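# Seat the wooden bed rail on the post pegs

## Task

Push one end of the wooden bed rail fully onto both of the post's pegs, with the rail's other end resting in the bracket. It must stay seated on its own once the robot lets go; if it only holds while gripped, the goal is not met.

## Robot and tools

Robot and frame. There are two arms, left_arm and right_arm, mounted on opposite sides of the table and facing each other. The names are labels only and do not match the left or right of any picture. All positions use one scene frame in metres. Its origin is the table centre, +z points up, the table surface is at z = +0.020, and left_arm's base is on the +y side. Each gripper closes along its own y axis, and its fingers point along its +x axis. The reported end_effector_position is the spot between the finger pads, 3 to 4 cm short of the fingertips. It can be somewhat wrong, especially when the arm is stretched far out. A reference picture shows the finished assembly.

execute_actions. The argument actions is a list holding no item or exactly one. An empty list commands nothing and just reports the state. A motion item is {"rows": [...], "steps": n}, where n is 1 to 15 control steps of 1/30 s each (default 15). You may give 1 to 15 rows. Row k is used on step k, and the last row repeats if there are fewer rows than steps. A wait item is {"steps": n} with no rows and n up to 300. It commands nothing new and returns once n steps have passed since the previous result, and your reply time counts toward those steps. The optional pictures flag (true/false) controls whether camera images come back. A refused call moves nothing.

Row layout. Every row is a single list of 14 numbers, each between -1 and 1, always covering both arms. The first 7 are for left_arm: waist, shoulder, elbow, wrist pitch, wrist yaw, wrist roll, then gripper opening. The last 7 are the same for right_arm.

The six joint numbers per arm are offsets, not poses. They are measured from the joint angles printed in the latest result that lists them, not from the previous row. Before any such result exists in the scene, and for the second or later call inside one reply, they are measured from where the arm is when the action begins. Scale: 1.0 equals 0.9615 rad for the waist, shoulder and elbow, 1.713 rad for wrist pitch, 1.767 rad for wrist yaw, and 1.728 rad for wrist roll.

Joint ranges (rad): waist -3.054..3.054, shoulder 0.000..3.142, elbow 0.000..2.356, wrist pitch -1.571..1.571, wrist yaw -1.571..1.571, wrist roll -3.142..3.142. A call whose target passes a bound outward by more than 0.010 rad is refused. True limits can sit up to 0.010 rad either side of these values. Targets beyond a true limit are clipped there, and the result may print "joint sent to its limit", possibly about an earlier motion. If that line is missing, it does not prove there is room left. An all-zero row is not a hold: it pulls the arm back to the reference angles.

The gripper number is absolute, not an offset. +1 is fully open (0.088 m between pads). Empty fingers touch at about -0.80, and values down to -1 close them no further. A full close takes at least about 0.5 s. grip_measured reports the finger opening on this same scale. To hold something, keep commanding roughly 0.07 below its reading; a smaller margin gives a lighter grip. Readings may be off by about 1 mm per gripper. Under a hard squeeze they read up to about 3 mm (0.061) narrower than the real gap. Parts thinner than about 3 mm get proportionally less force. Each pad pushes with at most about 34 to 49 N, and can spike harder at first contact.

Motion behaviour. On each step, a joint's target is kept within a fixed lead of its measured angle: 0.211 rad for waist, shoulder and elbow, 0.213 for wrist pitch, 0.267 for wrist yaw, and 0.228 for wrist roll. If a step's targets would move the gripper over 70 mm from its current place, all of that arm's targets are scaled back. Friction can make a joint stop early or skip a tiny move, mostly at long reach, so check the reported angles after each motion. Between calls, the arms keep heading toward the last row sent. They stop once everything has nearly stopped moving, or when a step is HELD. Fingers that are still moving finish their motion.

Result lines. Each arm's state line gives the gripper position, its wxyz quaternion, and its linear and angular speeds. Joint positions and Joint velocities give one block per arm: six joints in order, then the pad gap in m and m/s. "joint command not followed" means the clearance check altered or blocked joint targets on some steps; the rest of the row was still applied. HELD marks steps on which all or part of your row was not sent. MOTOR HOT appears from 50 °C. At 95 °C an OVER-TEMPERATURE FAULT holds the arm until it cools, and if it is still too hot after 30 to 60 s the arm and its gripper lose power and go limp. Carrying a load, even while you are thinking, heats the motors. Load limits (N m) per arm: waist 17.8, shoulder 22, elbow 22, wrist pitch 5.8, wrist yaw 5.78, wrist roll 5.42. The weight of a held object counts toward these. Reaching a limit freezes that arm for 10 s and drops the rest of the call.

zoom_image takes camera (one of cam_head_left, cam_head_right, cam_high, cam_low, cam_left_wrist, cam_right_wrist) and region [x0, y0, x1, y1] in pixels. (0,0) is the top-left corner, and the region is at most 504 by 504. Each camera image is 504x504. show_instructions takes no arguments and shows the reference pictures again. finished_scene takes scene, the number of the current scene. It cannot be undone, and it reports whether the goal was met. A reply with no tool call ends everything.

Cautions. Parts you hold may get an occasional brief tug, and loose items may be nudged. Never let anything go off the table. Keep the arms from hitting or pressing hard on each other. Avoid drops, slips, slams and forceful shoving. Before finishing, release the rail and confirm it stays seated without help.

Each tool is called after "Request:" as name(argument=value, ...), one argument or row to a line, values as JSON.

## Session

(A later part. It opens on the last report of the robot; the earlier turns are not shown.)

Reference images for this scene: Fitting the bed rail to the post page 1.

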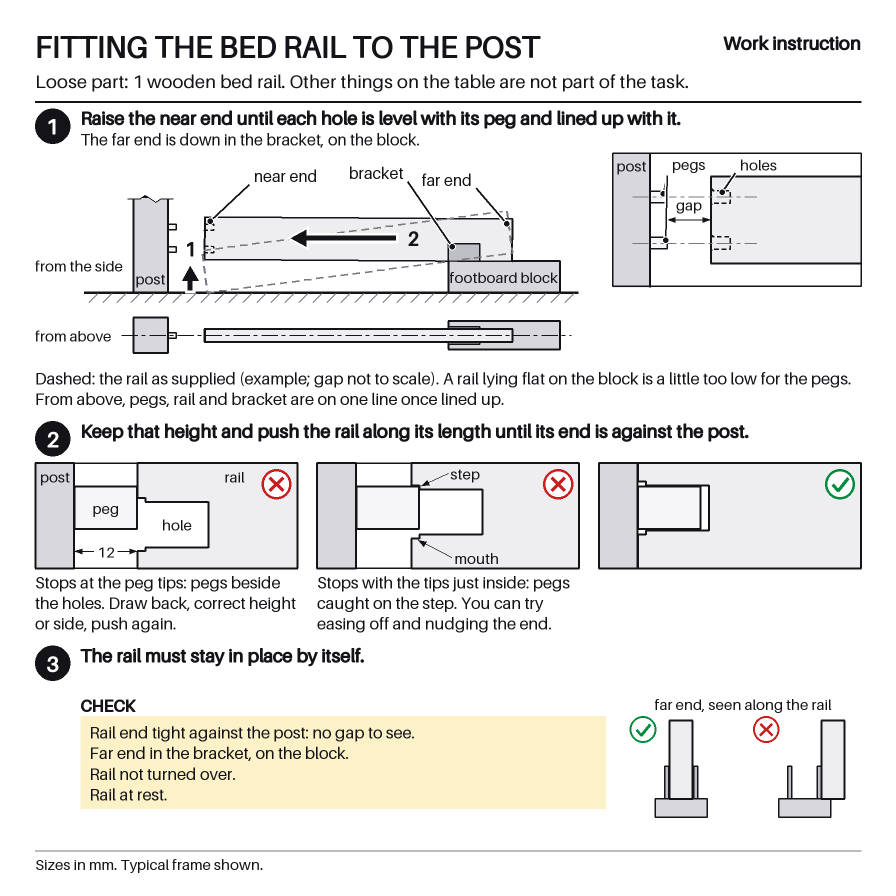

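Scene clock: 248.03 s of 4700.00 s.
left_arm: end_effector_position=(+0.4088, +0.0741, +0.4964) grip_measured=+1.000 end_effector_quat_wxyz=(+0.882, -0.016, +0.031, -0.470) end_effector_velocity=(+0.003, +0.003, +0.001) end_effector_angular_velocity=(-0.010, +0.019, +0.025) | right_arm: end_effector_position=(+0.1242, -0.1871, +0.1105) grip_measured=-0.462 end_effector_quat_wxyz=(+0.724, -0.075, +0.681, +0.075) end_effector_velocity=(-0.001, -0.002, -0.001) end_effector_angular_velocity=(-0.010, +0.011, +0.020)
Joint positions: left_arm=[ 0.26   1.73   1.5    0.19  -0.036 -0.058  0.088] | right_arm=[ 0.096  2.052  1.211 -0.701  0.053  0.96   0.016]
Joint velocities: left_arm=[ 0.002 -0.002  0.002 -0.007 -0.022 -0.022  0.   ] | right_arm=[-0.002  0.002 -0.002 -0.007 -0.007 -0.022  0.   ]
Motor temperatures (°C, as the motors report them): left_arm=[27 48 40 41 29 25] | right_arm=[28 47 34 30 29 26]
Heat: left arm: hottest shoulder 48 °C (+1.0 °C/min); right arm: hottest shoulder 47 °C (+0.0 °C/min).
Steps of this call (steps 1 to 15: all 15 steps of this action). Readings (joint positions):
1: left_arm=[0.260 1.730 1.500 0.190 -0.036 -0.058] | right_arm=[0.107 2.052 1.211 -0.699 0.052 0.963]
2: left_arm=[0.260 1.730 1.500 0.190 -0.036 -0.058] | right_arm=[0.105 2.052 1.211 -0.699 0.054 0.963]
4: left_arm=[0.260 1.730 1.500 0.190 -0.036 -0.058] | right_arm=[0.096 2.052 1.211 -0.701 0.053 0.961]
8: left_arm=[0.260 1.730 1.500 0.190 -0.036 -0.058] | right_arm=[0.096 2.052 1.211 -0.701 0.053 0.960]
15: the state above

Too low; raise 1.5 mm.

Request:
execute_actions(
  actions=[
    {"rows":[[0,0,0,0,0,0,1,0.01,0,0,0,0,0,-0.7],[0,0,0,0,0,0,1,0.01,0,0,0,0,0,-0.7],[0,0,0,0,0,0,1,0.01,0,0,0,0,0,-0.7],[0,0,0,0,0,0,1,0.01,-0.032,0,0,0,0,-0.7]],"steps":13},
  ],
  pictures=false,
)

Request:
execute_actions(
  actions=[
    {"rows":[[0,0,0,0,0,0,1,-0.015,0,0,0,0.01,0,-0.7],[0,0,0,0,0,0,1,-0.035,0,0,0,0.02,-0.005,-0.7]],"steps":15},
  ],
  pictures=false,
)

Scene clock: 251.33 s of 4700.00 s.
left_arm: end_effector_position=(+0.4088, +0.0741, +0.4964) grip_measured=+1.000 end_effector_quat_wxyz=(+0.882, -0.016, +0.031, -0.470) end_effector_velocity=(-0.001, +0.001, -0.005) end_effector_angular_velocity=(+0.023, +0.005, +0.005) | right_arm: end_effector_position=(+0.1230, -0.1857, +0.1127) grip_measured=-0.462 end_effector_quat_wxyz=(+0.726, -0.075, +0.679, +0.079) end_effector_velocity=(-0.001, -0.001, +0.002) end_effector_angular_velocity=(+0.001, +0.008, -0.009)
Joint positions: left_arm=[ 0.26   1.73   1.5    0.19  -0.036 -0.058  0.088] | right_arm=[ 0.102  2.045  1.211 -0.701  0.055  0.96   0.016]
Joint velocities: left_arm=[-0.002 -0.002 -0.002 -0.022 -0.007  0.007  0.   ] | right_arm=[-0.002 -0.007 -0.002 -0.007 -0.007  0.007  0.   ]
Motor temperatures (°C, as the motors report them): left_arm=[27 48 40 41 29 25] | right_arm=[28 47 34 30 29 26]
Heat: left arm: hottest shoulder 48 °C (+1.0 °C/min); right arm: hottest shoulder 47 °C (+0.0 °C/min).
Steps of this call (steps 1 to 15: the robot went on to your last target; steps 16 to 86: nothing new was sent; steps 87 to 99: all 13 steps of this action). Readings (joint positions):
87: left_arm=[0.260 1.730 1.500 0.190 -0.036 -0.058] | right_arm=[0.098 2.052 1.211 -0.701 0.054 0.960]
88: left_arm=[0.260 1.730 1.500 0.190 -0.036 -0.058] | right_arm=[0.099 2.052 1.211 -0.701 0.057 0.960]
90: left_arm=[0.260 1.730 1.500 0.190 -0.036 -0.058] | right_arm=[0.100 2.051 1.211 -0.701 0.057 0.960]
94: left_arm=[0.260 1.730 1.500 0.190 -0.036 -0.058] | right_arm=[0.100 2.049 1.211 -0.701 0.055 0.960]
99: the state above

Scene clock: 251.83 s of 4700.00 s.
left_arm: end_effector_position=(+0.4088, +0.0741, +0.4964) grip_measured=+1.000 end_effector_quat_wxyz=(+0.882, -0.016, +0.031, -0.470) end_effector_velocity=(-0.002, -0.002, -0.003) end_effector_angular_velocity=(-0.010, +0.020, -0.009) | right_arm: end_effector_position=(+0.1239, -0.1863, +0.1127) grip_measured=-0.462 end_effector_quat_wxyz=(+0.725, -0.075, +0.680, +0.078) end_effector_velocity=(+0.000, +0.001, +0.000) end_effector_angular_velocity=(+0.009, +0.004, +0.005)
Joint positions: left_arm=[ 0.26   1.73   1.5    0.19  -0.036 -0.058  0.088] | right_arm=[ 0.098  2.045  1.211 -0.702  0.053  0.958  0.016]
Joint velocities: left_arm=[-0.002  0.002 -0.007  0.007  0.007 -0.022  0.   ] | right_arm=[-0.002 -0.002 -0.002  0.007 -0.007 -0.007 -0.   ]
Motor temperatures (°C, as the motors report them): left_arm=[27 48 40 41 29 25] | right_arm=[28 47 34 30 29 26]
Heat: left arm: hottest shoulder 48 °C (+1.0 °C/min); right arm: hottest shoulder 47 °C (+0.0 °C/min).
Steps of this call (steps 1 to 15: all 15 steps of this action). Readings (joint positions):
1: left_arm=[0.260 1.730 1.500 0.190 -0.036 -0.058] | right_arm=[0.101 2.045 1.211 -0.701 0.055 0.960]
2: left_arm=[0.260 1.730 1.500 0.190 -0.036 -0.058] | right_arm=[0.099 2.045 1.211 -0.701 0.054 0.960]
4: left_arm=[0.260 1.730 1.500 0.190 -0.036 -0.058] | right_arm=[0.098 2.045 1.211 -0.702 0.053 0.959]
8: left_arm=[0.260 1.730 1.500 0.190 -0.036 -0.058] | right_arm=[0.098 2.045 1.211 -0.702 0.053 0.958]
15: the state above

Request:
execute_actions(
  actions=[
    {"rows":[[0,0,0,0,0,0,1,0.01,0,0,0,0,0,-0.7],[0,0,0,0,0,0,1,0.01,0,0,0,0,0,-0.7],[0,0,0,0,0,0,1,0.01,0,0,0,0,0,-0.7],[0,0,0,0,0,0,1,0.01,0.012,0,-0.008,0,0,-0.7]],"steps":13},
  ],
  pictures=false,
)

Request:
execute_actions(
  actions=[
    {"rows":[[0,0,0,0,0,0,1,-0.015,0,0,0,0.01,0,-0.7],[0,0,0,0,0,0,1,-0.035,0,0,0,0.02,-0.005,-0.7]],"steps":15},
  ],
  pictures=false,
)

Scene clock: 256.70 s of 4700.00 s.
left_arm: end_effector_position=(+0.4088, +0.0741, +0.4964) grip_measured=+1.000 end_effector_quat_wxyz=(+0.882, -0.016, +0.031, -0.470) end_effector_velocity=(-0.002, -0.001, +0.004) end_effector_angular_velocity=(-0.006, -0.012, -0.010) | right_arm: end_effector_position=(+0.1227, -0.1875, +0.1124) grip_measured=-0.462 end_effector_quat_wxyz=(+0.725, -0.079, +0.680, +0.076) end_effector_velocity=(-0.002, -0.004, -0.001) end_effector_angular_velocity=(-0.009, +0.011, +0.005)
Joint positions: left_arm=[ 0.26   1.73   1.5    0.19  -0.036 -0.058  0.088] | right_arm=[ 0.101  2.046  1.211 -0.709  0.057  0.959  0.016]
Joint velocities: left_arm=[-0.002 -0.002  0.002  0.007  0.007  0.007  0.   ] | right_arm=[-0.002 -0.002 -0.007 -0.007 -0.007 -0.007 -0.   ]
Motor temperatures (°C, as the motors report them): left_arm=[27 48 40 41 29 25] | right_arm=[28 47 34 30 29 26]
Heat: left arm: hottest shoulder 48 °C (+1.0 °C/min); right arm: hottest shoulder 47 °C (+0.0 °C/min).
Steps of this call (steps 1 to 15: the robot went on to your last target; steps 16 to 90: nothing new was sent; then 1.43 s passed at rest; steps 91 to 103: all 13 steps of this action). Readings (joint positions):
91: left_arm=[0.260 1.730 1.500 0.190 -0.036 -0.058] | right_arm=[0.100 2.045 1.211 -0.702 0.054 0.958]
92: left_arm=[0.260 1.730 1.500 0.190 -0.036 -0.058] | right_arm=[0.101 2.045 1.211 -0.702 0.057 0.958]
94: left_arm=[0.260 1.730 1.500 0.190 -0.036 -0.058] | right_arm=[0.101 2.045 1.211 -0.702 0.057 0.958]
98: left_arm=[0.260 1.730 1.500 0.190 -0.036 -0.058] | right_arm=[0.101 2.046 1.211 -0.707 0.057 0.958]
103: the state above

Scene clock: 257.20 s of 4700.00 s.
left_arm: end_effector_position=(+0.4088, +0.0741, +0.4964) grip_measured=+1.000 end_effector_quat_wxyz=(+0.882, -0.016, +0.031, -0.470) end_effector_velocity=(-0.003, -0.001, +0.002) end_effector_angular_velocity=(-0.010, +0.002, +0.000) | right_arm: end_effector_position=(+0.1245, -0.1886, +0.1124) grip_measured=-0.462 end_effector_quat_wxyz=(+0.724, -0.076, +0.682, +0.074) end_effector_velocity=(-0.002, -0.004, -0.001) end_effector_angular_velocity=(-0.008, +0.012, -0.010)
Joint positions: left_arm=[ 0.26   1.73   1.5    0.19  -0.036 -0.058  0.088] | right_arm=[ 0.094  2.046  1.211 -0.71   0.054  0.959  0.016]
Joint velocities: left_arm=[-0.007 -0.002 -0.002  0.007 -0.007 -0.007  0.   ] | right_arm=[-0.002 -0.002 -0.007 -0.007 -0.007  0.007 -0.   ]
Motor temperatures (°C, as the motors report them): left_arm=[27 48 40 41 29 25] | right_arm=[28 47 34 30 29 26]
Heat: left arm: hottest shoulder 48 °C (+1.0 °C/min); right arm: hottest shoulder 47 °C (+0.0 °C/min).
Steps of this call (steps 1 to 15: all 15 steps of this action). Readings (joint positions):
1: left_arm=[0.260 1.730 1.500 0.190 -0.036 -0.058] | right_arm=[0.101 2.046 1.211 -0.709 0.057 0.959]
2: left_arm=[0.260 1.730 1.500 0.190 -0.036 -0.058] | right_arm=[0.098 2.046 1.211 -0.709 0.058 0.959]
4: left_arm=[0.260 1.730 1.500 0.190 -0.036 -0.058] | right_arm=[0.094 2.046 1.211 -0.710 0.053 0.959]
8: left_arm=[0.260 1.730 1.500 0.190 -0.036 -0.058] | right_arm=[0.094 2.046 1.211 -0.710 0.054 0.959]
15: the state above

Request:
execute_actions(
  actions=[
    {"rows":[[0,0,0,0,0,0,1,0.012,0,0,0,0,0,-0.7],[0,0,0,0,0,0,1,0.012,0,0,0,0,0,-0.7],[0,0,0,0,0,0,1,0.012,0,0,0,0,0,-0.7],[0,0,0,0,0,0,1,0.012,0,0,0.005,0,0,-0.7]],"steps":13},
  ],
  pictures=false,
)

Request:
execute_actions(
  actions=[
    {"rows":[[0,0,0,0,0,0,1,-0.015,0,0,0,0.01,0,-0.7],[0,0,0,0,0,0,1,-0.035,0,0,0,0.02,-0.005,-0.7]],"steps":15},
  ],
)

Request:
zoom_image(
  camera="cam_high",
  region=[120,260,190,330],
)

Scene clock: 261.30 s of 4700.00 s.
left_arm: end_effector_position=(+0.4088, +0.0741, +0.4964) grip_measured=+1.000 end_effector_quat_wxyz=(+0.882, -0.016, +0.031, -0.470) end_effector_velocity=(-0.003, -0.001, +0.004) end_effector_angular_velocity=(-0.006, -0.013, -0.000) | right_arm: end_effector_position=(+0.1233, -0.1863, +0.1124) grip_measured=-0.462 end_effector_quat_wxyz=(+0.726, -0.076, +0.679, +0.078) end_effector_velocity=(-0.001, -0.002, +0.000) end_effector_angular_velocity=(-0.004, +0.009, +0.005)
Joint positions: left_arm=[ 0.26   1.73   1.5    0.19  -0.036 -0.058  0.088] | right_arm=[ 0.101  2.046  1.211 -0.702  0.056  0.959  0.016]
Joint velocities: left_arm=[-0.007 -0.002  0.002  0.007 -0.007  0.007  0.   ] | right_arm=[-0.002 -0.002 -0.002 -0.007 -0.007 -0.007 -0.   ]
Motor temperatures (°C, as the motors report them): left_arm=[27 48 40 41 29 25] | right_arm=[28 47 34 30 30 26]
Heat: left arm: hottest shoulder 48 °C (+1.0 °C/min); right arm: hottest shoulder 47 °C (+0.0 °C/min).
Steps of this call (steps 1 to 15: the robot went on to your last target; steps 16 to 90: nothing new was sent; then 0.67 s passed at rest; steps 91 to 103: all 13 steps of this action). Readings (joint positions):
91: left_arm=[0.260 1.730 1.500 0.190 -0.036 -0.058] | right_arm=[0.097 2.046 1.211 -0.710 0.056 0.959]
92: left_arm=[0.260 1.730 1.500 0.190 -0.036 -0.058] | right_arm=[0.098 2.046 1.211 -0.710 0.059 0.959]
94: left_arm=[0.260 1.730 1.500 0.190 -0.036 -0.058] | right_arm=[0.099 2.046 1.211 -0.710 0.060 0.959]
98: left_arm=[0.260 1.730 1.500 0.190 -0.036 -0.058] | right_arm=[0.100 2.046 1.211 -0.704 0.057 0.959]
103: the state above

Scene clock: 261.80 s of 4700.00 s.
left_arm: end_effector_position=(+0.4088, +0.0741, +0.4964) grip_measured=+1.000 end_effector_quat_wxyz=(+0.882, -0.016, +0.031, -0.470) end_effector_velocity=(-0.001, +0.001, -0.001) end_effector_angular_velocity=(+0.002, +0.010, +0.005) | right_arm: end_effector_position=(+0.1256, -0.1874, +0.1124) grip_measured=-0.462 end_effector_quat_wxyz=(+0.726, -0.074, +0.680, +0.076) end_effector_velocity=(-0.001, -0.002, +0.000) end_effector_angular_velocity=(-0.004, +0.010, +0.005)
Joint positions: left_arm=[ 0.26   1.73   1.5    0.19  -0.036 -0.058  0.088] | right_arm=[ 0.093  2.046  1.211 -0.703  0.055  0.958  0.016]
Joint velocities: left_arm=[-0.002 -0.002 -0.002 -0.007 -0.007 -0.007  0.   ] | right_arm=[-0.002 -0.002 -0.002 -0.007 -0.007 -0.007 -0.   ]
Motor temperatures (°C, as the motors report them): left_arm=[27 48 41 41 29 25] | right_arm=[28 47 34 30 30 26]
Heat: left arm: hottest shoulder 48 °C (+1.0 °C/min); right arm: hottest shoulder 47 °C (+0.0 °C/min).
Steps of this call (steps 1 to 15: all 15 steps of this action). Readings (joint positions):
1: left_arm=[0.260 1.730 1.500 0.190 -0.036 -0.058] | right_arm=[0.101 2.046 1.211 -0.702 0.056 0.959]
2: left_arm=[0.260 1.730 1.500 0.190 -0.036 -0.058] | right_arm=[0.098 2.046 1.211 -0.702 0.055 0.959]
4: left_arm=[0.260 1.730 1.500 0.190 -0.036 -0.058] | right_arm=[0.093 2.046 1.211 -0.703 0.055 0.959]
8: left_arm=[0.260 1.730 1.500 0.190 -0.036 -0.058] | right_arm=[0.093 2.046 1.211 -0.703 0.055 0.958]
15: the state above

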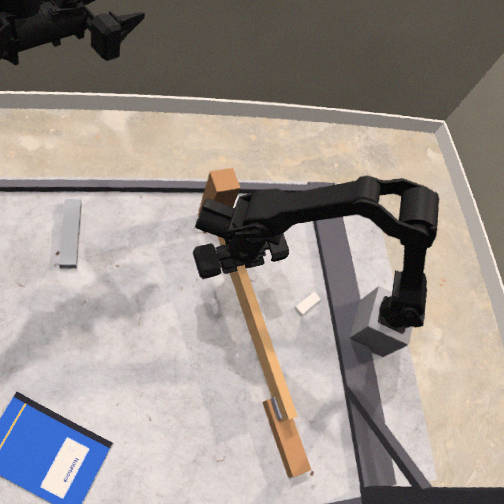

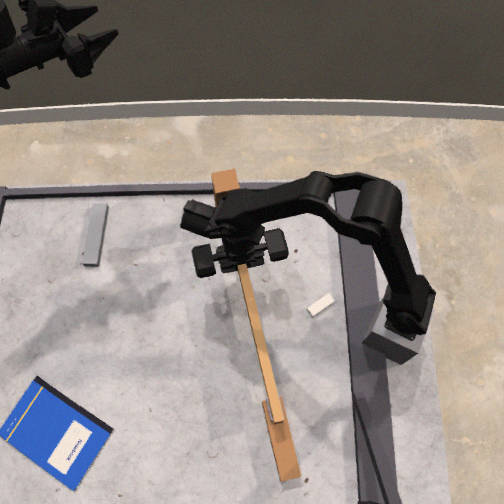

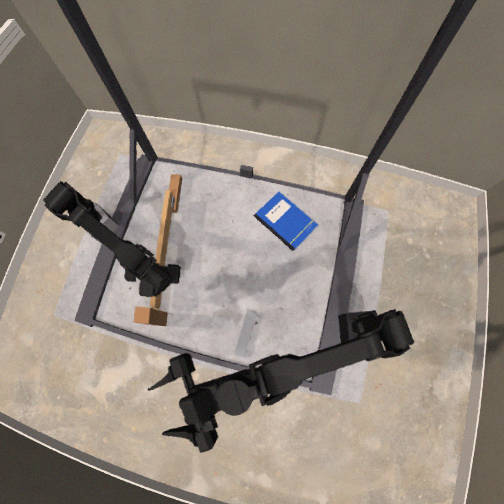

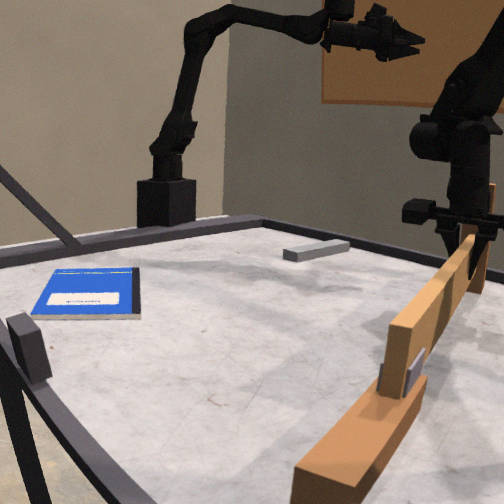

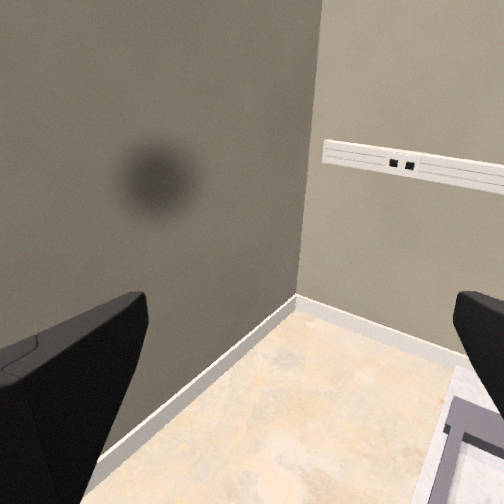

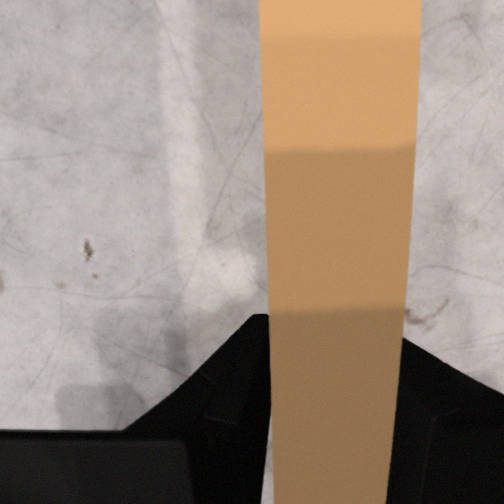

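Region (120, 260, 190, 330) of cam_high's 504x504 image, scaled by 7.200, with more detail than that image has.

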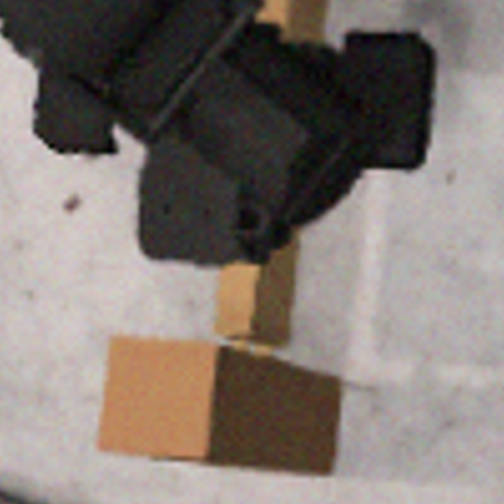

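Request:
execute_actions(
  actions=[
    {"rows":[[0,0,0,0,0,0,1,0.009,0,0,0,0,0,-0.7],[0,0,0,0,0,0,1,0.009,0,0,0,0,0,-0.7],[0,0,0,0,0,0,1,0.009,0,0,0,0,0,-0.7],[0,0,0,0,0,0,1,0.009,0,0,-0.012,0,0,-0.7]],"steps":13},
  ],
  pictures=false,
)

Request:
execute_actions(
  actions=[
    {"rows":[[0,0,0,0,0,0,1,0,0,0,0.016,0,0,-0.7]],"steps":12},
  ],
  pictures=false,
)

Scene clock: 265.60 s of 4700.00 s.
left_arm: end_effector_position=(+0.4088, +0.0741, +0.4964) grip_measured=+1.000 end_effector_quat_wxyz=(+0.882, -0.016, +0.031, -0.470) end_effector_velocity=(-0.001, +0.000, -0.001) end_effector_angular_velocity=(+0.003, +0.009, +0.015) | right_arm: end_effector_position=(+0.1248, -0.1878, +0.1124) grip_measured=-0.462 end_effector_quat_wxyz=(+0.726, -0.077, +0.679, +0.075) end_effector_velocity=(-0.002, -0.004, -0.003) end_effector_angular_velocity=(-0.014, +0.013, +0.020)
Joint positions: left_arm=[ 0.26   1.73   1.5    0.19  -0.036 -0.058  0.088] | right_arm=[ 0.096  2.046  1.211 -0.706  0.058  0.958  0.016]
Joint velocities: left_arm=[-0.007 -0.002 -0.002 -0.007 -0.022 -0.007  0.   ] | right_arm=[-0.002  0.002 -0.007 -0.007 -0.007 -0.022  0.   ]
Motor temperatures (°C, as the motors report them): left_arm=[27 48 41 41 29 25] | right_arm=[28 47 34 30 30 26]
Heat: left arm: hottest shoulder 48 °C (+1.0 °C/min); right arm: hottest shoulder 47 °C (+0.0 °C/min).
Steps of this call (steps 1 to 15: the robot went on to your last target; steps 16 to 90: nothing new was sent; then 0.37 s passed at rest; steps 91 to 103: all 13 steps of this action). Readings (joint positions):
91: left_arm=[0.260 1.730 1.500 0.190 -0.036 -0.058] | right_arm=[0.095 2.046 1.211 -0.703 0.057 0.958]
92: left_arm=[0.260 1.730 1.500 0.190 -0.036 -0.058] | right_arm=[0.096 2.046 1.211 -0.703 0.059 0.958]
94: left_arm=[0.260 1.730 1.500 0.190 -0.036 -0.058] | right_arm=[0.096 2.046 1.211 -0.704 0.059 0.958]
98: left_arm=[0.260 1.730 1.500 0.190 -0.036 -0.058] | right_arm=[0.096 2.046 1.211 -0.706 0.058 0.958]
103: the state above

Scene clock: 266.00 s of 4700.00 s.
left_arm: end_effector_position=(+0.4088, +0.0741, +0.4964) grip_measured=+1.000 end_effector_quat_wxyz=(+0.882, -0.016, +0.031, -0.470) end_effector_velocity=(-0.001, +0.001, -0.004) end_effector_angular_velocity=(-0.002, +0.024, +0.006) | right_arm: end_effector_position=(+0.1252, -0.1859, +0.1125) grip_measured=-0.462 end_effector_quat_wxyz=(+0.726, -0.074, +0.679, +0.079) end_effector_velocity=(+0.000, +0.002, +0.002) end_effector_angular_velocity=(+0.014, +0.002, +0.005)
Joint positions: left_arm=[ 0.26   1.73   1.5    0.19  -0.036 -0.058  0.088] | right_arm=[ 0.096  2.046  1.211 -0.697  0.056  0.958  0.016]
Joint velocities: left_arm=[-0.002 -0.002 -0.007 -0.007 -0.007 -0.022  0.   ] | right_arm=[-0.002 -0.007 -0.002  0.007 -0.007 -0.007 -0.   ]
Motor temperatures (°C, as the motors report them): left_arm=[27 48 41 41 29 25] | right_arm=[28 47 34 30 30 26]
Heat: left arm: hottest shoulder 48 °C (+1.0 °C/min); right arm: hottest shoulder 47 °C (+0.0 °C/min).
Steps of this call (steps 1 to 12: all 12 steps of this action). Readings (joint positions):
1: left_arm=[0.260 1.730 1.500 0.190 -0.036 -0.058] | right_arm=[0.096 2.046 1.211 -0.704 0.058 0.958]
2: left_arm=[0.260 1.730 1.500 0.190 -0.036 -0.058] | right_arm=[0.096 2.046 1.211 -0.703 0.058 0.958]
4: left_arm=[0.260 1.730 1.500 0.190 -0.036 -0.058] | right_arm=[0.096 2.046 1.211 -0.698 0.056 0.958]
8: left_arm=[0.260 1.730 1.500 0.190 -0.036 -0.058] | right_arm=[0.096 2.046 1.211 -0.698 0.056 0.958]
12: the state above

Request:
execute_actions(
  actions=[
    {"rows":[[0,0,0,0,0,0,1,0,0.012,0,-0.0065,0,0,-0.7]],"steps":12},
  ],
  pictures=false,
)

Request:
execute_actions(
  actions=[
    {"rows":[[0,0,0,0,0,0,1,-0.015,0,0,0,0.008,0,-0.7],[0,0,0,0,0,0,1,-0.035,0,0,0,0.018,-0.005,-0.7]],"steps":15},
  ],
  pictures=false,
)

Scene clock: 271.23 s of 4700.00 s.
left_arm: end_effector_position=(+0.4088, +0.0741, +0.4964) grip_measured=+1.000 end_effector_quat_wxyz=(+0.882, -0.016, +0.031, -0.470) end_effector_velocity=(+0.001, +0.002, -0.005) end_effector_angular_velocity=(+0.015, +0.017, +0.020) | right_arm: end_effector_position=(+0.1246, -0.1873, +0.1121) grip_measured=-0.462 end_effector_quat_wxyz=(+0.725, -0.076, +0.680, +0.076) end_effector_velocity=(-0.002, -0.005, +0.000) end_effector_angular_velocity=(-0.018, +0.015, +0.005)
Joint positions: left_arm=[ 0.26   1.73   1.5    0.19  -0.036 -0.058  0.088] | right_arm=[ 0.096  2.047  1.211 -0.703  0.056  0.958  0.016]
Joint velocities: left_arm=[-0.002 -0.002 -0.002 -0.022 -0.022 -0.007  0.   ] | right_arm=[-0.002 -0.002 -0.002 -0.022 -0.007 -0.007 -0.   ]
Motor temperatures (°C, as the motors report them): left_arm=[27 48 41 41 29 25] | right_arm=[28 47 34 31 29 26]
Heat: left arm: hottest shoulder 48 °C (+1.0 °C/min); right arm: hottest shoulder 47 °C (+1.0 °C/min).
Steps of this call (steps 1 to 15: the robot went on to your last target; steps 16 to 90: nothing new was sent; then 1.83 s passed at rest; steps 91 to 102: all 12 steps of this action). Readings (joint positions):
91: left_arm=[0.260 1.730 1.500 0.190 -0.036 -0.058] | right_arm=[0.096 2.046 1.211 -0.698 0.056 0.958]
92: left_arm=[0.260 1.730 1.500 0.190 -0.036 -0.058] | right_arm=[0.096 2.046 1.211 -0.698 0.056 0.958]
94: left_arm=[0.260 1.730 1.500 0.190 -0.036 -0.058] | right_arm=[0.096 2.046 1.211 -0.699 0.056 0.958]
98: left_arm=[0.260 1.730 1.500 0.190 -0.036 -0.058] | right_arm=[0.096 2.046 1.211 -0.702 0.056 0.958]
102: the state above

Scene clock: 271.73 s of 4700.00 s.
left_arm: end_effector_position=(+0.4088, +0.0741, +0.4964) grip_measured=+1.000 end_effector_quat_wxyz=(+0.882, -0.016, +0.031, -0.470) end_effector_velocity=(-0.002, -0.001, -0.001) end_effector_angular_velocity=(+0.002, +0.010, -0.009) | right_arm: end_effector_position=(+0.1256, -0.1878, +0.1120) grip_measured=-0.462 end_effector_quat_wxyz=(+0.724, -0.074, +0.681, +0.076) end_effector_velocity=(-0.004, -0.003, -0.001) end_effector_angular_velocity=(-0.003, +0.025, +0.006)
Joint positions: left_arm=[ 0.26   1.73   1.5    0.19  -0.036 -0.058  0.088] | right_arm=[ 0.091  2.047  1.211 -0.703  0.052  0.956  0.016]
Joint velocities: left_arm=[-0.002 -0.002 -0.002 -0.007  0.007 -0.007  0.   ] | right_arm=[-0.002 -0.002 -0.007 -0.007 -0.022 -0.007 -0.   ]
Motor temperatures (°C, as the motors report them): left_arm=[27 48 41 41 29 25] | right_arm=[28 47 34 31 29 26]
Heat: left arm: hottest shoulder 48 °C (+1.0 °C/min); right arm: hottest shoulder 47 °C (+1.0 °C/min).
Steps of this call (steps 1 to 15: all 15 steps of this action). Readings (joint positions):
1: left_arm=[0.260 1.730 1.500 0.190 -0.036 -0.058] | right_arm=[0.096 2.047 1.211 -0.703 0.056 0.958]
2: left_arm=[0.260 1.730 1.500 0.190 -0.036 -0.058] | right_arm=[0.093 2.047 1.211 -0.703 0.055 0.958]
4: left_arm=[0.260 1.730 1.500 0.190 -0.036 -0.058] | right_arm=[0.091 2.047 1.211 -0.703 0.052 0.957]
8: left_arm=[0.260 1.730 1.500 0.190 -0.036 -0.058] | right_arm=[0.091 2.047 1.211 -0.703 0.052 0.956]
15: the state above

Slightly too far; nudge +0.7 mm.

Request:
execute_actions(
  actions=[
    {"rows":[[0,0,0,0,0,0,1,0.009,0,0,0,0.004,0,-0.7],[0,0,0,0,0,0,1,0.009,0,0,0,0.004,0,-0.7],[0,0,0,0,0,0,1,0.009,0,0,0,0.004,0,-0.7],[0,0,0,0,0,0,1,0.009,0,0,0.003,0.004,0,-0.7]],"steps":12},
  ],
  pictures=false,
)

Request:
execute_actions(
  actions=[
    {"rows":[[0,0,0,0,0,0,1,-0.015,0,0,0,0.008,0,-0.7],[0,0,0,0,0,0,1,-0.035,0,0,0,0.018,-0.005,-0.7]],"steps":15},
  ],
  pictures=false,
)

Scene clock: 278.97 s of 4700.00 s.
left_arm: end_effector_position=(+0.4088, +0.0741, +0.4964) grip_measured=+1.000 end_effector_quat_wxyz=(+0.882, -0.016, +0.031, -0.470) end_effector_velocity=(+0.001, +0.003, -0.001) end_effector_angular_velocity=(-0.006, +0.021, +0.020) | right_arm: end_effector_position=(+0.1251, -0.1874, +0.1121) grip_measured=-0.462 end_effector_quat_wxyz=(+0.726, -0.076, +0.679, +0.077) end_effector_velocity=(+0.000, -0.004, +0.001) end_effector_angular_velocity=(-0.019, -0.000, +0.005)
Joint positions: left_arm=[ 0.26   1.73   1.5    0.19  -0.036 -0.058  0.088] | right_arm=[ 0.096  2.047  1.211 -0.702  0.057  0.956  0.016]
Joint velocities: left_arm=[-0.002 -0.007 -0.007 -0.007 -0.022 -0.022  0.   ] | right_arm=[-0.002 -0.002  0.002 -0.022  0.007 -0.007  0.   ]
Motor temperatures (°C, as the motors report them): left_arm=[27 48 41 41 29 25] | right_arm=[28 47 34 31 30 26]
Heat: left arm: hottest shoulder 48 °C (+1.0 °C/min); right arm: hottest shoulder 47 °C (+0.0 °C/min).
Steps of this call (steps 1 to 15: the robot went on to your last target; steps 16 to 90: nothing new was sent; then 3.83 s passed at rest; steps 91 to 102: all 12 steps of this action). Readings (joint positions):
91: left_arm=[0.260 1.730 1.500 0.190 -0.036 -0.058] | right_arm=[0.093 2.047 1.211 -0.703 0.053 0.956]
92: left_arm=[0.260 1.730 1.500 0.190 -0.036 -0.058] | right_arm=[0.095 2.047 1.211 -0.703 0.057 0.956]
94: left_arm=[0.260 1.730 1.500 0.190 -0.036 -0.058] | right_arm=[0.095 2.047 1.211 -0.703 0.057 0.956]
98: left_arm=[0.260 1.730 1.500 0.190 -0.036 -0.058] | right_arm=[0.096 2.047 1.211 -0.702 0.057 0.956]
102: the state above

Scene clock: 279.47 s of 4700.00 s.
left_arm: end_effector_position=(+0.4088, +0.0741, +0.4964) grip_measured=+1.000 end_effector_quat_wxyz=(+0.882, -0.016, +0.031, -0.470) end_effector_velocity=(+0.002, +0.002, -0.004) end_effector_angular_velocity=(+0.006, +0.012, +0.010) | right_arm: end_effector_position=(+0.1257, -0.1876, +0.1121) grip_measured=-0.462 end_effector_quat_wxyz=(+0.725, -0.075, +0.681, +0.076) end_effector_velocity=(-0.000, -0.000, +0.001) end_effector_angular_velocity=(+0.000, +0.008, +0.005)
Joint positions: left_arm=[ 0.26   1.73   1.5    0.19  -0.036 -0.058  0.088] | right_arm=[ 0.092  2.047  1.211 -0.702  0.053  0.955  0.016]
Joint velocities: left_arm=[ 0.002 -0.002 -0.007 -0.007 -0.007 -0.007  0.   ] | right_arm=[-0.002 -0.002  0.002 -0.007 -0.007 -0.007 -0.   ]
Motor temperatures (°C, as the motors report them): left_arm=[27 48 41 41 29 25] | right_arm=[28 47 34 31 30 26]
Heat: left arm: hottest shoulder 48 °C (+1.0 °C/min); right arm: hottest shoulder 47 °C (+0.0 °C/min).
Steps of this call (steps 1 to 15: all 15 steps of this action). Readings (joint positions):
1: left_arm=[0.260 1.730 1.500 0.190 -0.036 -0.058] | right_arm=[0.095 2.047 1.211 -0.702 0.057 0.956]
2: left_arm=[0.260 1.730 1.500 0.190 -0.036 -0.058] | right_arm=[0.093 2.047 1.211 -0.702 0.055 0.956]
4: left_arm=[0.260 1.730 1.500 0.190 -0.036 -0.058] | right_arm=[0.092 2.047 1.211 -0.702 0.053 0.956]
8: left_arm=[0.260 1.730 1.500 0.190 -0.036 -0.058] | right_arm=[0.092 2.047 1.211 -0.702 0.053 0.955]
15: the state above

Request:
execute_actions(
  actions=[
    {"rows":[[0,0,0,0,0,0,1,0.009,0,0,0,0.004,0,-0.7],[0,0,0,0,0,0,1,0.009,0,0,0,0.004,0,-0.7],[0,0,0,0,0,0,1,0.009,0,0,0,0.004,0,-0.7],[0,0,0,0,0,0,1,0.009,0,0,0.005,0.004,0,-0.7]],"steps":12},
  ],
  pictures=false,
)

Request:
execute_actions(
  actions=[
    {"rows":[[0,0,0,0,0,0,1,-0.015,0,0,0,0.008,0,-0.7],[0,0,0,0,0,0,1,-0.035,0,0,0,0.018,0,-0.7]],"steps":15},
  ],
  pictures=false,
)

Scene clock: 284.07 s of 4700.00 s.
left_arm: end_effector_position=(+0.4088, +0.0741, +0.4964) grip_measured=+1.000 end_effector_quat_wxyz=(+0.882, -0.016, +0.031, -0.470) end_effector_velocity=(-0.001, +0.001, -0.004) end_effector_angular_velocity=(+0.006, +0.012, +0.005) | right_arm: end_effector_position=(+0.1251, -0.1867, +0.1121) grip_measured=-0.462 end_effector_quat_wxyz=(+0.726, -0.076, +0.679, +0.078) end_effector_velocity=(-0.001, +0.003, +0.001) end_effector_angular_velocity=(+0.013, +0.002, +0.025)
Joint positions: left_arm=[ 0.26   1.73   1.5    0.19  -0.036 -0.058  0.088] | right_arm=[ 0.096  2.047  1.211 -0.699  0.058  0.955  0.016]
Joint velocities: left_arm=[-0.002 -0.002 -0.007 -0.007 -0.007 -0.007  0.   ] | right_arm=[ 0.002 -0.002  0.002  0.007 -0.007 -0.022 -0.   ]
Motor temperatures (°C, as the motors report them): left_arm=[27 48 41 41 29 25] | right_arm=[28 47 34 30 30 26]
Heat: left arm: hottest shoulder 48 °C (+0.0 °C/min); right arm: hottest shoulder 47 °C (+0.0 °C/min).
Steps of this call (steps 1 to 15: the robot went on to your last target; steps 16 to 90: nothing new was sent; then 1.20 s passed at rest; steps 91 to 102: all 12 steps of this action). Readings (joint positions):
91: left_arm=[0.260 1.730 1.500 0.190 -0.036 -0.058] | right_arm=[0.094 2.047 1.211 -0.702 0.054 0.955]
92: left_arm=[0.260 1.730 1.500 0.190 -0.036 -0.058] | right_arm=[0.095 2.047 1.211 -0.702 0.057 0.955]
94: left_arm=[0.260 1.730 1.500 0.190 -0.036 -0.058] | right_arm=[0.096 2.047 1.211 -0.702 0.058 0.955]
98: left_arm=[0.260 1.730 1.500 0.190 -0.036 -0.058] | right_arm=[0.096 2.047 1.211 -0.701 0.058 0.955]
102: the state above

Scene clock: 284.57 s of 4700.00 s.
left_arm: end_effector_position=(+0.4088, +0.0741, +0.4964) grip_measured=+1.000 end_effector_quat_wxyz=(+0.882, -0.016, +0.031, -0.470) end_effector_velocity=(+0.006, +0.005, -0.002) end_effector_angular_velocity=(+0.019, +0.002, +0.029) | right_arm: end_effector_position=(+0.1257, -0.1870, +0.1121) grip_measured=-0.462 end_effector_quat_wxyz=(+0.725, -0.074, +0.680, +0.077) end_effector_velocity=(+0.001, -0.003, +0.000) end_effector_angular_velocity=(-0.004, +0.010, +0.000)
Joint positions: left_arm=[ 0.26   1.73   1.5    0.19  -0.036 -0.058  0.088] | right_arm=[ 0.093  2.047  1.211 -0.7    0.053  0.955  0.016]
Joint velocities: left_arm=[ 0.007 -0.002  0.002 -0.022 -0.022  0.007  0.   ] | right_arm=[-0.007 -0.002 -0.002 -0.007 -0.007 -0.007 -0.   ]
Motor temperatures (°C, as the motors report them): left_arm=[27 48 41 41 29 25] | right_arm=[28 47 34 30 30 26]
Heat: left arm: hottest shoulder 48 °C (+0.0 °C/min); right arm: hottest shoulder 47 °C (+0.0 °C/min).
Steps of this call (steps 1 to 15: all 15 steps of this action). Readings (joint positions):
1: left_arm=[0.260 1.730 1.500 0.190 -0.036 -0.058] | right_arm=[0.096 2.047 1.211 -0.699 0.058 0.955]
2: left_arm=[0.260 1.730 1.500 0.190 -0.036 -0.058] | right_arm=[0.094 2.047 1.211 -0.699 0.056 0.955]
4: left_arm=[0.260 1.730 1.500 0.190 -0.036 -0.058] | right_arm=[0.093 2.047 1.211 -0.699 0.053 0.955]
8: left_arm=[0.260 1.730 1.500 0.190 -0.036 -0.058] | right_arm=[0.093 2.047 1.211 -0.700 0.053 0.955]
15: the state above

Request:
execute_actions(
  actions=[
    {"rows":[[0,0,0,0,0,0,1,0.009,0,0,0,0.004,0,-0.7],[0,0,0,0,0,0,1,0.009,0,0,0,0.004,0,-0.7],[0,0,0,0,0,0,1,0.009,0,0,0,0.004,0,-0.7],[0,0,0,0,0,0,1,0.009,-0.033,0,0,0.004,0,-0.7]],"steps":13},
  ],
  pictures=false,
)

Request:
execute_actions(
  actions=[
    {"rows":[[0,0,0,0,0,0,1,-0.015,0,0,0,0.008,0,-0.7],[0,0,0,0,0,0,1,-0.035,0,0,0,0.018,0,-0.7]],"steps":15},
  ],
  pictures=false,
)

Scene clock: 291.40 s of 4700.00 s.
left_arm: end_effector_position=(+0.4088, +0.0741, +0.4964) grip_measured=+1.000 end_effector_quat_wxyz=(+0.882, -0.016, +0.031, -0.470) end_effector_velocity=(-0.001, +0.001, -0.001) end_effector_angular_velocity=(+0.002, +0.010, +0.005) | right_arm: end_effector_position=(+0.1250, -0.1863, +0.1130) grip_measured=-0.462 end_effector_quat_wxyz=(+0.727, -0.076, +0.678, +0.079) end_effector_velocity=(-0.002, -0.001, +0.002) end_effector_angular_velocity=(+0.000, +0.008, +0.010)
Joint positions: left_arm=[ 0.26   1.73   1.5    0.19  -0.036 -0.058  0.088] | right_arm=[ 0.097  2.044  1.211 -0.7    0.058  0.955  0.016]
Joint velocities: left_arm=[-0.002 -0.002 -0.002 -0.007 -0.007 -0.007  0.   ] | right_arm=[ 0.002 -0.007 -0.002 -0.007 -0.007 -0.007 -0.   ]
Motor temperatures (°C, as the motors report them): left_arm=[27 49 41 42 29 25] | right_arm=[29 48 34 30 30 26]
Heat: left arm: hottest shoulder 49 °C (+1.0 °C/min); right arm: hottest shoulder 48 °C (+2.0 °C/min).
Steps of this call (steps 1 to 15: the robot went on to your last target; steps 16 to 90: nothing new was sent; then 3.40 s passed at rest; steps 91 to 103: all 13 steps of this action). Readings (joint positions):
91: left_arm=[0.260 1.730 1.500 0.190 -0.036 -0.058] | right_arm=[0.094 2.047 1.211 -0.700 0.054 0.955]
92: left_arm=[0.260 1.730 1.500 0.190 -0.036 -0.058] | right_arm=[0.096 2.047 1.211 -0.700 0.057 0.955]
94: left_arm=[0.260 1.730 1.500 0.190 -0.036 -0.058] | right_arm=[0.096 2.047 1.211 -0.700 0.058 0.955]
98: left_arm=[0.260 1.730 1.500 0.190 -0.036 -0.058] | right_arm=[0.096 2.046 1.211 -0.700 0.058 0.955]
103: the state above

Scene clock: 291.90 s of 4700.00 s.
left_arm: end_effector_position=(+0.4088, +0.0741, +0.4964) grip_measured=+1.000 end_effector_quat_wxyz=(+0.882, -0.016, +0.031, -0.470) end_effector_velocity=(+0.000, -0.001, -0.001) end_effector_angular_velocity=(+0.002, -0.008, +0.005) | right_arm: end_effector_position=(+0.1256, -0.1866, +0.1130) grip_measured=-0.462 end_effector_quat_wxyz=(+0.725, -0.073, +0.680, +0.078) end_effector_velocity=(-0.001, -0.002, -0.001) end_effector_angular_velocity=(-0.009, +0.011, +0.005)
Joint positions: left_arm=[ 0.26   1.73   1.5    0.19  -0.036 -0.058  0.088] | right_arm=[ 0.093  2.044  1.211 -0.7    0.053  0.955  0.016]
Joint velocities: left_arm=[-0.002  0.002 -0.002  0.007 -0.007  0.007  0.   ] | right_arm=[-0.002  0.002 -0.002 -0.007 -0.007 -0.007 -0.   ]
Motor temperatures (°C, as the motors report them): left_arm=[27 49 41 42 29 25] | right_arm=[29 48 34 30 30 26]
Heat: left arm: hottest shoulder 49 °C (+1.0 °C/min); right arm: hottest shoulder 48 °C (+2.0 °C/min).
Steps of this call (steps 1 to 15: all 15 steps of this action). Readings (joint positions):
1: left_arm=[0.260 1.730 1.500 0.190 -0.036 -0.058] | right_arm=[0.096 2.044 1.211 -0.700 0.057 0.955]
2: left_arm=[0.260 1.730 1.500 0.190 -0.036 -0.058] | right_arm=[0.095 2.044 1.211 -0.700 0.055 0.955]
4: left_arm=[0.260 1.730 1.500 0.190 -0.036 -0.058] | right_arm=[0.093 2.044 1.211 -0.700 0.053 0.955]
8: left_arm=[0.260 1.730 1.500 0.190 -0.036 -0.058] | right_arm=[0.093 2.044 1.211 -0.700 0.053 0.955]
15: the state above

Request:
execute_actions(
  actions=[
    {"rows":[[0,0,0,0,0,0,1,0.009,0,0,0,0.004,0,-0.7],[0,0,0,0,0,0,1,0.009,0,0,0,0.004,0,-0.7],[0,0,0,0,0,0,1,0.009,0,0,0,0.004,0,-0.7],[0,0,0,0,0,0,1,0.009,0,0,-0.005,0.004,0,-0.7]],"steps":12},
  ],
  pictures=false,
)

Request:
execute_actions(
  actions=[
    {"rows":[[0,0,0,0,0,0,1,-0.01,0,0,0,0.012,0,-0.7],[0,0,0,0,0,0,1,-0.02,0,0,0,0.02,0,-0.7],[0,0,0,0,0,0,1,-0.035,0,0,0,0.03,0,-0.7]],"steps":15},
  ],
  pictures=false,
)

Scene clock: 296.57 s of 4700.00 s.
left_arm: end_effector_position=(+0.4088, +0.0741, +0.4964) grip_measured=+1.000 end_effector_quat_wxyz=(+0.882, -0.016, +0.031, -0.470) end_effector_velocity=(-0.001, +0.001, -0.002) end_effector_angular_velocity=(+0.019, +0.003, +0.005) | right_arm: end_effector_position=(+0.1248, -0.1870, +0.1130) grip_measured=-0.462 end_effector_quat_wxyz=(+0.726, -0.076, +0.678, +0.078) end_effector_velocity=(-0.002, +0.000, +0.001) end_effector_angular_velocity=(-0.001, +0.007, +0.025)
Joint positions: left_arm=[ 0.26   1.73   1.5    0.19  -0.036 -0.058  0.088] | right_arm=[ 0.097  2.044  1.211 -0.703  0.058  0.955  0.016]
Joint velocities: left_arm=[-0.002 -0.002  0.002 -0.022 -0.007  0.007  0.   ] | right_arm=[ 0.002 -0.002  0.002 -0.007 -0.007 -0.022 -0.   ]
Motor temperatures (°C, as the motors report them): left_arm=[27 49 41 42 29 25] | right_arm=[29 48 34 30 30 26]
Heat: left arm: hottest shoulder 49 °C (+1.0 °C/min); right arm: hottest shoulder 48 °C (+1.0 °C/min).
Steps of this call (steps 1 to 15: the robot went on to your last target; steps 16 to 90: nothing new was sent; then 1.27 s passed at rest; steps 91 to 102: all 12 steps of this action). Readings (joint positions):
91: left_arm=[0.260 1.730 1.500 0.190 -0.036 -0.058] | right_arm=[0.095 2.044 1.211 -0.700 0.055 0.955]
92: left_arm=[0.260 1.730 1.500 0.190 -0.036 -0.058] | right_arm=[0.097 2.044 1.211 -0.700 0.057 0.955]
94: left_arm=[0.260 1.730 1.500 0.190 -0.036 -0.058] | right_arm=[0.097 2.044 1.211 -0.700 0.058 0.955]
98: left_arm=[0.260 1.730 1.500 0.190 -0.036 -0.058] | right_arm=[0.097 2.044 1.211 -0.703 0.058 0.955]
102: the state above

Scene clock: 297.07 s of 4700.00 s.
left_arm: end_effector_position=(+0.4088, +0.0741, +0.4964) grip_measured=+1.000 end_effector_quat_wxyz=(+0.882, -0.016, +0.031, -0.470) end_effector_velocity=(-0.001, +0.001, -0.001) end_effector_angular_velocity=(+0.010, -0.002, +0.005) | right_arm: end_effector_position=(+0.1255, -0.1873, +0.1130) grip_measured=-0.462 end_effector_quat_wxyz=(+0.727, -0.076, +0.678, +0.077) end_effector_velocity=(-0.000, -0.000, +0.001) end_effector_angular_velocity=(+0.009, +0.004, +0.005)
Joint positions: left_arm=[ 0.26   1.73   1.5    0.19  -0.036 -0.058  0.088] | right_arm=[ 0.096  2.044  1.211 -0.703  0.06   0.955  0.016]
Joint velocities: left_arm=[-0.002 -0.002 -0.002 -0.007 -0.007  0.007  0.   ] | right_arm=[-0.002 -0.007 -0.007  0.007 -0.007 -0.007 -0.   ]
Motor temperatures (°C, as the motors report them): left_arm=[27 49 41 42 29 25] | right_arm=[29 48 34 30 30 26]
Heat: left arm: hottest shoulder 49 °C (+1.0 °C/min); right arm: hottest shoulder 48 °C (+1.0 °C/min).
Steps of this call (steps 1 to 15: all 15 steps of this action). Readings (joint positions):
1: left_arm=[0.260 1.730 1.500 0.190 -0.036 -0.058] | right_arm=[0.097 2.044 1.211 -0.703 0.058 0.955]
2: left_arm=[0.260 1.730 1.500 0.190 -0.036 -0.058] | right_arm=[0.096 2.044 1.211 -0.703 0.058 0.955]
4: left_arm=[0.260 1.730 1.500 0.190 -0.036 -0.058] | right_arm=[0.096 2.044 1.211 -0.703 0.059 0.955]
8: left_arm=[0.260 1.730 1.500 0.190 -0.036 -0.058] | right_arm=[0.096 2.044 1.211 -0.703 0.059 0.955]
15: the state above

Request:
execute_actions(
  actions=[
    {"rows":[[0,0,0,0,0,0,1,0.02,0,0,0,-0.004,0,-0.7],[0,0,0,0,0,0,1,0.02,0,0,0,-0.004,0,-0.7],[0,0,0,0,0,0,1,0.02,0,0,0,-0.004,0,-0.7],[0,0,0,0,0,0,1,0.02,0,0,0,-0.004,0,-0.7],[0,0,0,0,0,0,1,0.02,0.035,0.045,-0.026,-0.004,0,-0.7]],"steps":15},
  ],
  pictures=false,
)

Request:
execute_actions(
  actions=[
    {"steps":10},
  ],
  pictures=false,
)

Scene clock: 310.13 s of 4700.00 s.
left_arm: end_effector_position=(+0.4088, +0.0741, +0.4964) grip_measured=+1.000 end_effector_quat_wxyz=(+0.882, -0.016, +0.031, -0.470) end_effector_velocity=(-0.000, +0.001, -0.001) end_effector_angular_velocity=(+0.002, +0.010, -0.005) | right_arm: end_effector_position=(+0.1213, -0.1850, +0.1117) grip_measured=-0.462 end_effector_quat_wxyz=(+0.722, -0.088, +0.683, +0.072) end_effector_velocity=(-0.001, -0.002, +0.001) end_effector_angular_velocity=(-0.014, +0.013, +0.005)
Joint positions: left_arm=[ 0.26   1.73   1.5    0.19  -0.036 -0.058  0.088] | right_arm=[ 0.109  2.067  1.242 -0.739  0.059  0.959  0.016]
Joint velocities: left_arm=[ 0.002 -0.002 -0.002 -0.007  0.007 -0.007  0.   ] | right_arm=[-0.002  0.002  0.007 -0.022 -0.007 -0.007 -0.   ]
Motor temperatures (°C, as the motors report them): left_arm=[27 49 41 42 29 25] | right_arm=[29 48 34 30 32 26]
Heat: left arm: hottest shoulder 49 °C (+1.0 °C/min); right arm: hottest shoulder 48 °C (+1.0 °C/min).
Steps of this call (steps 1 to 15: the robot went on to your last target; steps 16 to 90: nothing new was sent; then 9.57 s passed at rest; steps 91 to 105: all 15 steps of this action). Readings (joint positions):
91: left_arm=[0.260 1.730 1.500 0.190 -0.036 -0.058] | right_arm=[0.099 2.044 1.211 -0.703 0.062 0.956]
92: left_arm=[0.260 1.730 1.500 0.190 -0.036 -0.058] | right_arm=[0.101 2.044 1.211 -0.703 0.067 0.957]
94: left_arm=[0.260 1.730 1.500 0.190 -0.036 -0.058] | right_arm=[0.102 2.044 1.211 -0.703 0.067 0.957]
98: left_arm=[0.260 1.730 1.500 0.190 -0.036 -0.058] | right_arm=[0.103 2.061 1.233 -0.731 0.062 0.958]
105: the state above

Scene clock: 310.47 s of 4700.00 s.
left_arm: end_effector_position=(+0.4088, +0.0741, +0.4964) grip_measured=+1.000 end_effector_quat_wxyz=(+0.882, -0.016, +0.031, -0.470) end_effector_velocity=(-0.000, +0.001, -0.001) end_effector_angular_velocity=(-0.006, +0.005, -0.005) | right_arm: end_effector_position=(+0.1214, -0.1849, +0.1118) grip_measured=-0.462 end_effector_quat_wxyz=(+0.722, -0.088, +0.683, +0.072) end_effector_velocity=(-0.001, -0.001, +0.002) end_effector_angular_velocity=(+0.000, +0.008, +0.005)
Joint positions: left_arm=[ 0.26   1.73   1.5    0.19  -0.036 -0.058  0.088] | right_arm=[ 0.109  2.067  1.242 -0.739  0.059  0.959  0.016]
Joint velocities: left_arm=[ 0.002 -0.002 -0.007  0.007  0.007 -0.007  0.   ] | right_arm=[-0.002 -0.007 -0.002 -0.007 -0.007 -0.007 -0.   ]
Motor temperatures (°C, as the motors report them): left_arm=[27 49 41 42 29 25] | right_arm=[29 48 34 30 32 26]
Heat: left arm: hottest shoulder 49 °C (+1.0 °C/min); right arm: hottest shoulder 48 °C (+1.0 °C/min).
Steps of this call (steps 1 to 10: the robot went on to your last target). Readings (joint positions):
1: left_arm=[0.260 1.730 1.500 0.190 -0.036 -0.058] | right_arm=[0.109 2.067 1.242 -0.739 0.059 0.959]
2: left_arm=[0.260 1.730 1.500 0.190 -0.036 -0.058] | right_arm=[0.109 2.067 1.242 -0.739 0.059 0.959]
4: left_arm=[0.260 1.730 1.500 0.190 -0.036 -0.058] | right_arm=[0.109 2.067 1.242 -0.739 0.059 0.959]
8: left_arm=[0.260 1.730 1.500 0.190 -0.036 -0.058] | right_arm=[0.109 2.067 1.242 -0.739 0.059 0.959]
10: the state above

Request:
execute_actions(
  actions=[
    {"rows":[[0,0,0,0,0,0,1,-0.015,0,0,0,0.008,0,-0.7],[0,0,0,0,0,0,1,-0.035,0,0,0,0.018,-0.004,-0.7]],"steps":15},
  ],
  pictures=false,
)

Scene clock: 312.83 s of 4700.00 s.
left_arm: end_effector_position=(+0.4088, +0.0741, +0.4964) grip_measured=+1.000 end_effector_quat_wxyz=(+0.882, -0.016, +0.031, -0.470) end_effector_velocity=(+0.001, +0.002, -0.001) end_effector_angular_velocity=(+0.003, +0.009, +0.020) | right_arm: end_effector_position=(+0.1243, -0.1863, +0.1118) grip_measured=-0.462 end_effector_quat_wxyz=(+0.721, -0.085, +0.684, +0.069) end_effector_velocity=(+0.001, -0.003, -0.001) end_effector_angular_velocity=(-0.015, -0.002, +0.019)
Joint positions: left_arm=[ 0.26   1.73   1.5    0.19  -0.036 -0.058  0.088] | right_arm=[ 0.099  2.067  1.242 -0.74   0.058  0.959  0.016]
Joint velocities: left_arm=[-0.002 -0.002 -0.002 -0.007 -0.022 -0.007  0.   ] | right_arm=[-0.002  0.002 -0.002 -0.007  0.007 -0.022 -0.   ]
Motor temperatures (°C, as the motors report them): left_arm=[27 49 41 42 29 25] | right_arm=[29 48 34 30 32 26]
Heat: left arm: hottest shoulder 49 °C (+1.0 °C/min); right arm: hottest shoulder 48 °C (+1.0 °C/min).
Steps of this call (steps 1 to 15: the robot went on to your last target; steps 16 to 56: nothing new was sent; steps 57 to 71: all 15 steps of this action). Readings (joint positions):
57: left_arm=[0.260 1.730 1.500 0.190 -0.036 -0.058] | right_arm=[0.108 2.067 1.242 -0.739 0.059 0.959]
58: left_arm=[0.260 1.730 1.500 0.190 -0.036 -0.058] | right_arm=[0.105 2.067 1.242 -0.739 0.060 0.959]
60: left_arm=[0.260 1.730 1.500 0.190 -0.036 -0.058] | right_arm=[0.099 2.067 1.242 -0.740 0.057 0.959]
64: left_arm=[0.260 1.730 1.500 0.190 -0.036 -0.058] | right_arm=[0.099 2.067 1.242 -0.740 0.058 0.959]
71: the state above

Request:
execute_actions(
  actions=[
    {"rows":[[0,0,0,0,0,0,1,0.02,0,0,0,0,0,-0.7],[0,0,0,0,0,0,1,0.02,0,0,0,0,0,-0.7],[0,0,0,0,0,0,1,0.02,0,0,0,0,0,-0.7],[0,0,0,0,0,0,1,0.02,0,0,0,0,0,-0.7],[0,0,0,0,0,0,1,0.02,-0.055,-0.06,0.031,0,0,-0.7]],"steps":15},
  ],
  pictures=false,
)

Request:
execute_actions(
  actions=[
    {"steps":10},
  ],
  pictures=false,
)

Scene clock: 317.23 s of 4700.00 s.
left_arm: end_effector_position=(+0.4088, +0.0741, +0.4964) grip_measured=+1.000 end_effector_quat_wxyz=(+0.882, -0.016, +0.031, -0.470) end_effector_velocity=(-0.002, +0.002, -0.002) end_effector_angular_velocity=(+0.011, +0.014, +0.015) | right_arm: end_effector_position=(+0.1200, -0.1861, +0.1125) grip_measured=-0.462 end_effector_quat_wxyz=(+0.728, -0.077, +0.677, +0.083) end_effector_velocity=(-0.002, -0.004, +0.001) end_effector_angular_velocity=(-0.006, +0.009, +0.020)
Joint positions: left_arm=[ 0.26   1.73   1.5    0.19  -0.036 -0.058  0.088] | right_arm=[ 0.111  2.037  1.196 -0.688  0.059  0.961  0.016]
Joint velocities: left_arm=[-0.007 -0.007 -0.002 -0.022 -0.022 -0.007  0.   ] | right_arm=[-0.002 -0.012 -0.012 -0.007 -0.007 -0.022 -0.   ]
Motor temperatures (°C, as the motors report them): left_arm=[27 49 41 42 29 25] | right_arm=[29 48 34 30 31 26]
Heat: left arm: hottest shoulder 49 °C (+1.0 °C/min); right arm: hottest shoulder 48 °C (+1.0 °C/min).
Steps of this call (steps 1 to 15: the robot went on to your last target; steps 16 to 90: nothing new was sent; then 0.90 s passed at rest; steps 91 to 105: all 15 steps of this action). Readings (joint positions):
91: left_arm=[0.260 1.730 1.500 0.190 -0.036 -0.058] | right_arm=[0.102 2.067 1.242 -0.740 0.061 0.959]
92: left_arm=[0.260 1.730 1.500 0.190 -0.036 -0.058] | right_arm=[0.104 2.067 1.242 -0.740 0.066 0.959]
94: left_arm=[0.260 1.730 1.500 0.190 -0.036 -0.058] | right_arm=[0.107 2.067 1.242 -0.738 0.066 0.959]
98: left_arm=[0.260 1.730 1.500 0.190 -0.036 -0.058] | right_arm=[0.110 2.046 1.207 -0.701 0.061 0.961]
105: the state above

Scene clock: 317.57 s of 4700.00 s.
left_arm: end_effector_position=(+0.4088, +0.0741, +0.4964) grip_measured=+1.000 end_effector_quat_wxyz=(+0.882, -0.016, +0.031, -0.470) end_effector_velocity=(-0.001, +0.001, -0.001) end_effector_angular_velocity=(-0.006, +0.022, +0.006) | right_arm: end_effector_position=(+0.1200, -0.1860, +0.1125) grip_measured=-0.462 end_effector_quat_wxyz=(+0.728, -0.076, +0.677, +0.083) end_effector_velocity=(+0.002, +0.000, +0.000) end_effector_angular_velocity=(+0.010, +0.004, -0.014)
Joint positions: left_arm=[ 0.26   1.73   1.5    0.19  -0.036 -0.058  0.088] | right_arm=[ 0.111  2.036  1.196 -0.687  0.059  0.961  0.016]
Joint velocities: left_arm=[-0.002 -0.002 -0.002 -0.007 -0.007 -0.022  0.   ] | right_arm=[-0.007 -0.002 -0.002  0.007 -0.007  0.007  0.   ]
Motor temperatures (°C, as the motors report them): left_arm=[27 49 41 42 29 25] | right_arm=[29 48 34 30 31 26]
Heat: left arm: hottest shoulder 49 °C (+1.0 °C/min); right arm: hottest shoulder 48 °C (+1.0 °C/min).
Steps of this call (steps 1 to 10: the robot went on to your last target). Readings (joint positions):
1: left_arm=[0.260 1.730 1.500 0.190 -0.036 -0.058] | right_arm=[0.111 2.036 1.196 -0.688 0.059 0.961]
2: left_arm=[0.260 1.730 1.500 0.190 -0.036 -0.058] | right_arm=[0.111 2.036 1.196 -0.688 0.059 0.961]
4: left_arm=[0.260 1.730 1.500 0.190 -0.036 -0.058] | right_arm=[0.111 2.036 1.196 -0.688 0.059 0.961]
8: left_arm=[0.260 1.730 1.500 0.190 -0.036 -0.058] | right_arm=[0.111 2.036 1.196 -0.687 0.059 0.961]
10: the state above

Request:
execute_actions(
  actions=[
    {"rows":[[0,0,0,0,0,0,1,0,0,0,0.005,0,0,-0.7]],"steps":10},
  ],
  pictures=false,
)

Request:
execute_actions(
  actions=[
    {"rows":[[0,0,0,0,0,0,1,-0.015,0,0,0,0.008,0,-0.7],[0,0,0,0,0,0,1,-0.037,0,0,0,0.018,-0.006,-0.7]],"steps":15},
  ],
  pictures=false,
)

Scene clock: 320.20 s of 4700.00 s.
left_arm: end_effector_position=(+0.4088, +0.0741, +0.4964) grip_measured=+1.000 end_effector_quat_wxyz=(+0.882, -0.016, +0.031, -0.470) end_effector_velocity=(-0.001, +0.001, -0.001) end_effector_angular_velocity=(+0.002, +0.010, +0.005) | right_arm: end_effector_position=(+0.1200, -0.1850, +0.1125) grip_measured=-0.462 end_effector_quat_wxyz=(+0.728, -0.075, +0.677, +0.085) end_effector_velocity=(-0.002, -0.005, -0.000) end_effector_angular_velocity=(-0.018, +0.015, +0.005)
Joint positions: left_arm=[ 0.26   1.73   1.5    0.19  -0.036 -0.058  0.088] | right_arm=[ 0.111  2.036  1.196 -0.683  0.057  0.961  0.016]
Joint velocities: left_arm=[-0.002 -0.002 -0.002 -0.007 -0.007 -0.007  0.   ] | right_arm=[-0.002 -0.002 -0.002 -0.022 -0.007 -0.007 -0.   ]
Motor temperatures (°C, as the motors report them): left_arm=[27 49 41 42 29 25] | right_arm=[29 48 34 30 31 26]
Heat: left arm: hottest shoulder 49 °C (+1.0 °C/min); right arm: hottest shoulder 48 °C (+1.0 °C/min).
Steps of this call (steps 1 to 15: the robot went on to your last target; steps 16 to 69: nothing new was sent; steps 70 to 79: all 10 steps of this action). Readings (joint positions):
70: left_arm=[0.260 1.730 1.500 0.190 -0.036 -0.058] | right_arm=[0.111 2.036 1.196 -0.686 0.059 0.961]
71: left_arm=[0.260 1.730 1.500 0.190 -0.036 -0.058] | right_arm=[0.111 2.036 1.196 -0.685 0.058 0.961]
73: left_arm=[0.260 1.730 1.500 0.190 -0.036 -0.058] | right_arm=[0.111 2.036 1.196 -0.684 0.057 0.961]
77: left_arm=[0.260 1.730 1.500 0.190 -0.036 -0.058] | right_arm=[0.111 2.036 1.196 -0.683 0.057 0.961]
79: the state above

Scene clock: 320.70 s of 4700.00 s.
left_arm: end_effector_position=(+0.4088, +0.0741, +0.4964) grip_measured=+1.000 end_effector_quat_wxyz=(+0.882, -0.016, +0.031, -0.470) end_effector_velocity=(+0.001, +0.003, -0.010) end_effector_angular_velocity=(+0.031, +0.028, +0.010) | right_arm: end_effector_position=(+0.1254, -0.1877, +0.1125) grip_measured=-0.462 end_effector_quat_wxyz=(+0.728, -0.070, +0.678, +0.080) end_effector_velocity=(-0.002, -0.003, +0.001) end_effector_angular_velocity=(-0.013, +0.013, +0.005)
Joint positions: left_arm=[ 0.26   1.73   1.5    0.19  -0.036 -0.058  0.088] | right_arm=[ 0.093  2.036  1.196 -0.684  0.055  0.957  0.016]
Joint velocities: left_arm=[ 0.002 -0.007 -0.012 -0.037 -0.007 -0.007  0.   ] | right_arm=[-0.002 -0.002  0.002 -0.022 -0.007 -0.007 -0.   ]
Motor temperatures (°C, as the motors report them): left_arm=[27 49 41 42 29 25] | right_arm=[29 48 34 30 31 26]
Heat: left arm: hottest shoulder 49 °C (+1.0 °C/min); right arm: hottest shoulder 48 °C (+1.0 °C/min).
Steps of this call (steps 1 to 15: all 15 steps of this action). Readings (joint positions):
1: left_arm=[0.260 1.730 1.500 0.190 -0.036 -0.058] | right_arm=[0.110 2.036 1.196 -0.683 0.057 0.961]
2: left_arm=[0.260 1.730 1.500 0.190 -0.036 -0.058] | right_arm=[0.107 2.036 1.196 -0.683 0.057 0.961]
4: left_arm=[0.260 1.730 1.500 0.190 -0.036 -0.058] | right_arm=[0.096 2.036 1.196 -0.684 0.060 0.960]
8: left_arm=[0.260 1.730 1.500 0.190 -0.036 -0.058] | right_arm=[0.093 2.036 1.196 -0.684 0.055 0.958]
15: the state above


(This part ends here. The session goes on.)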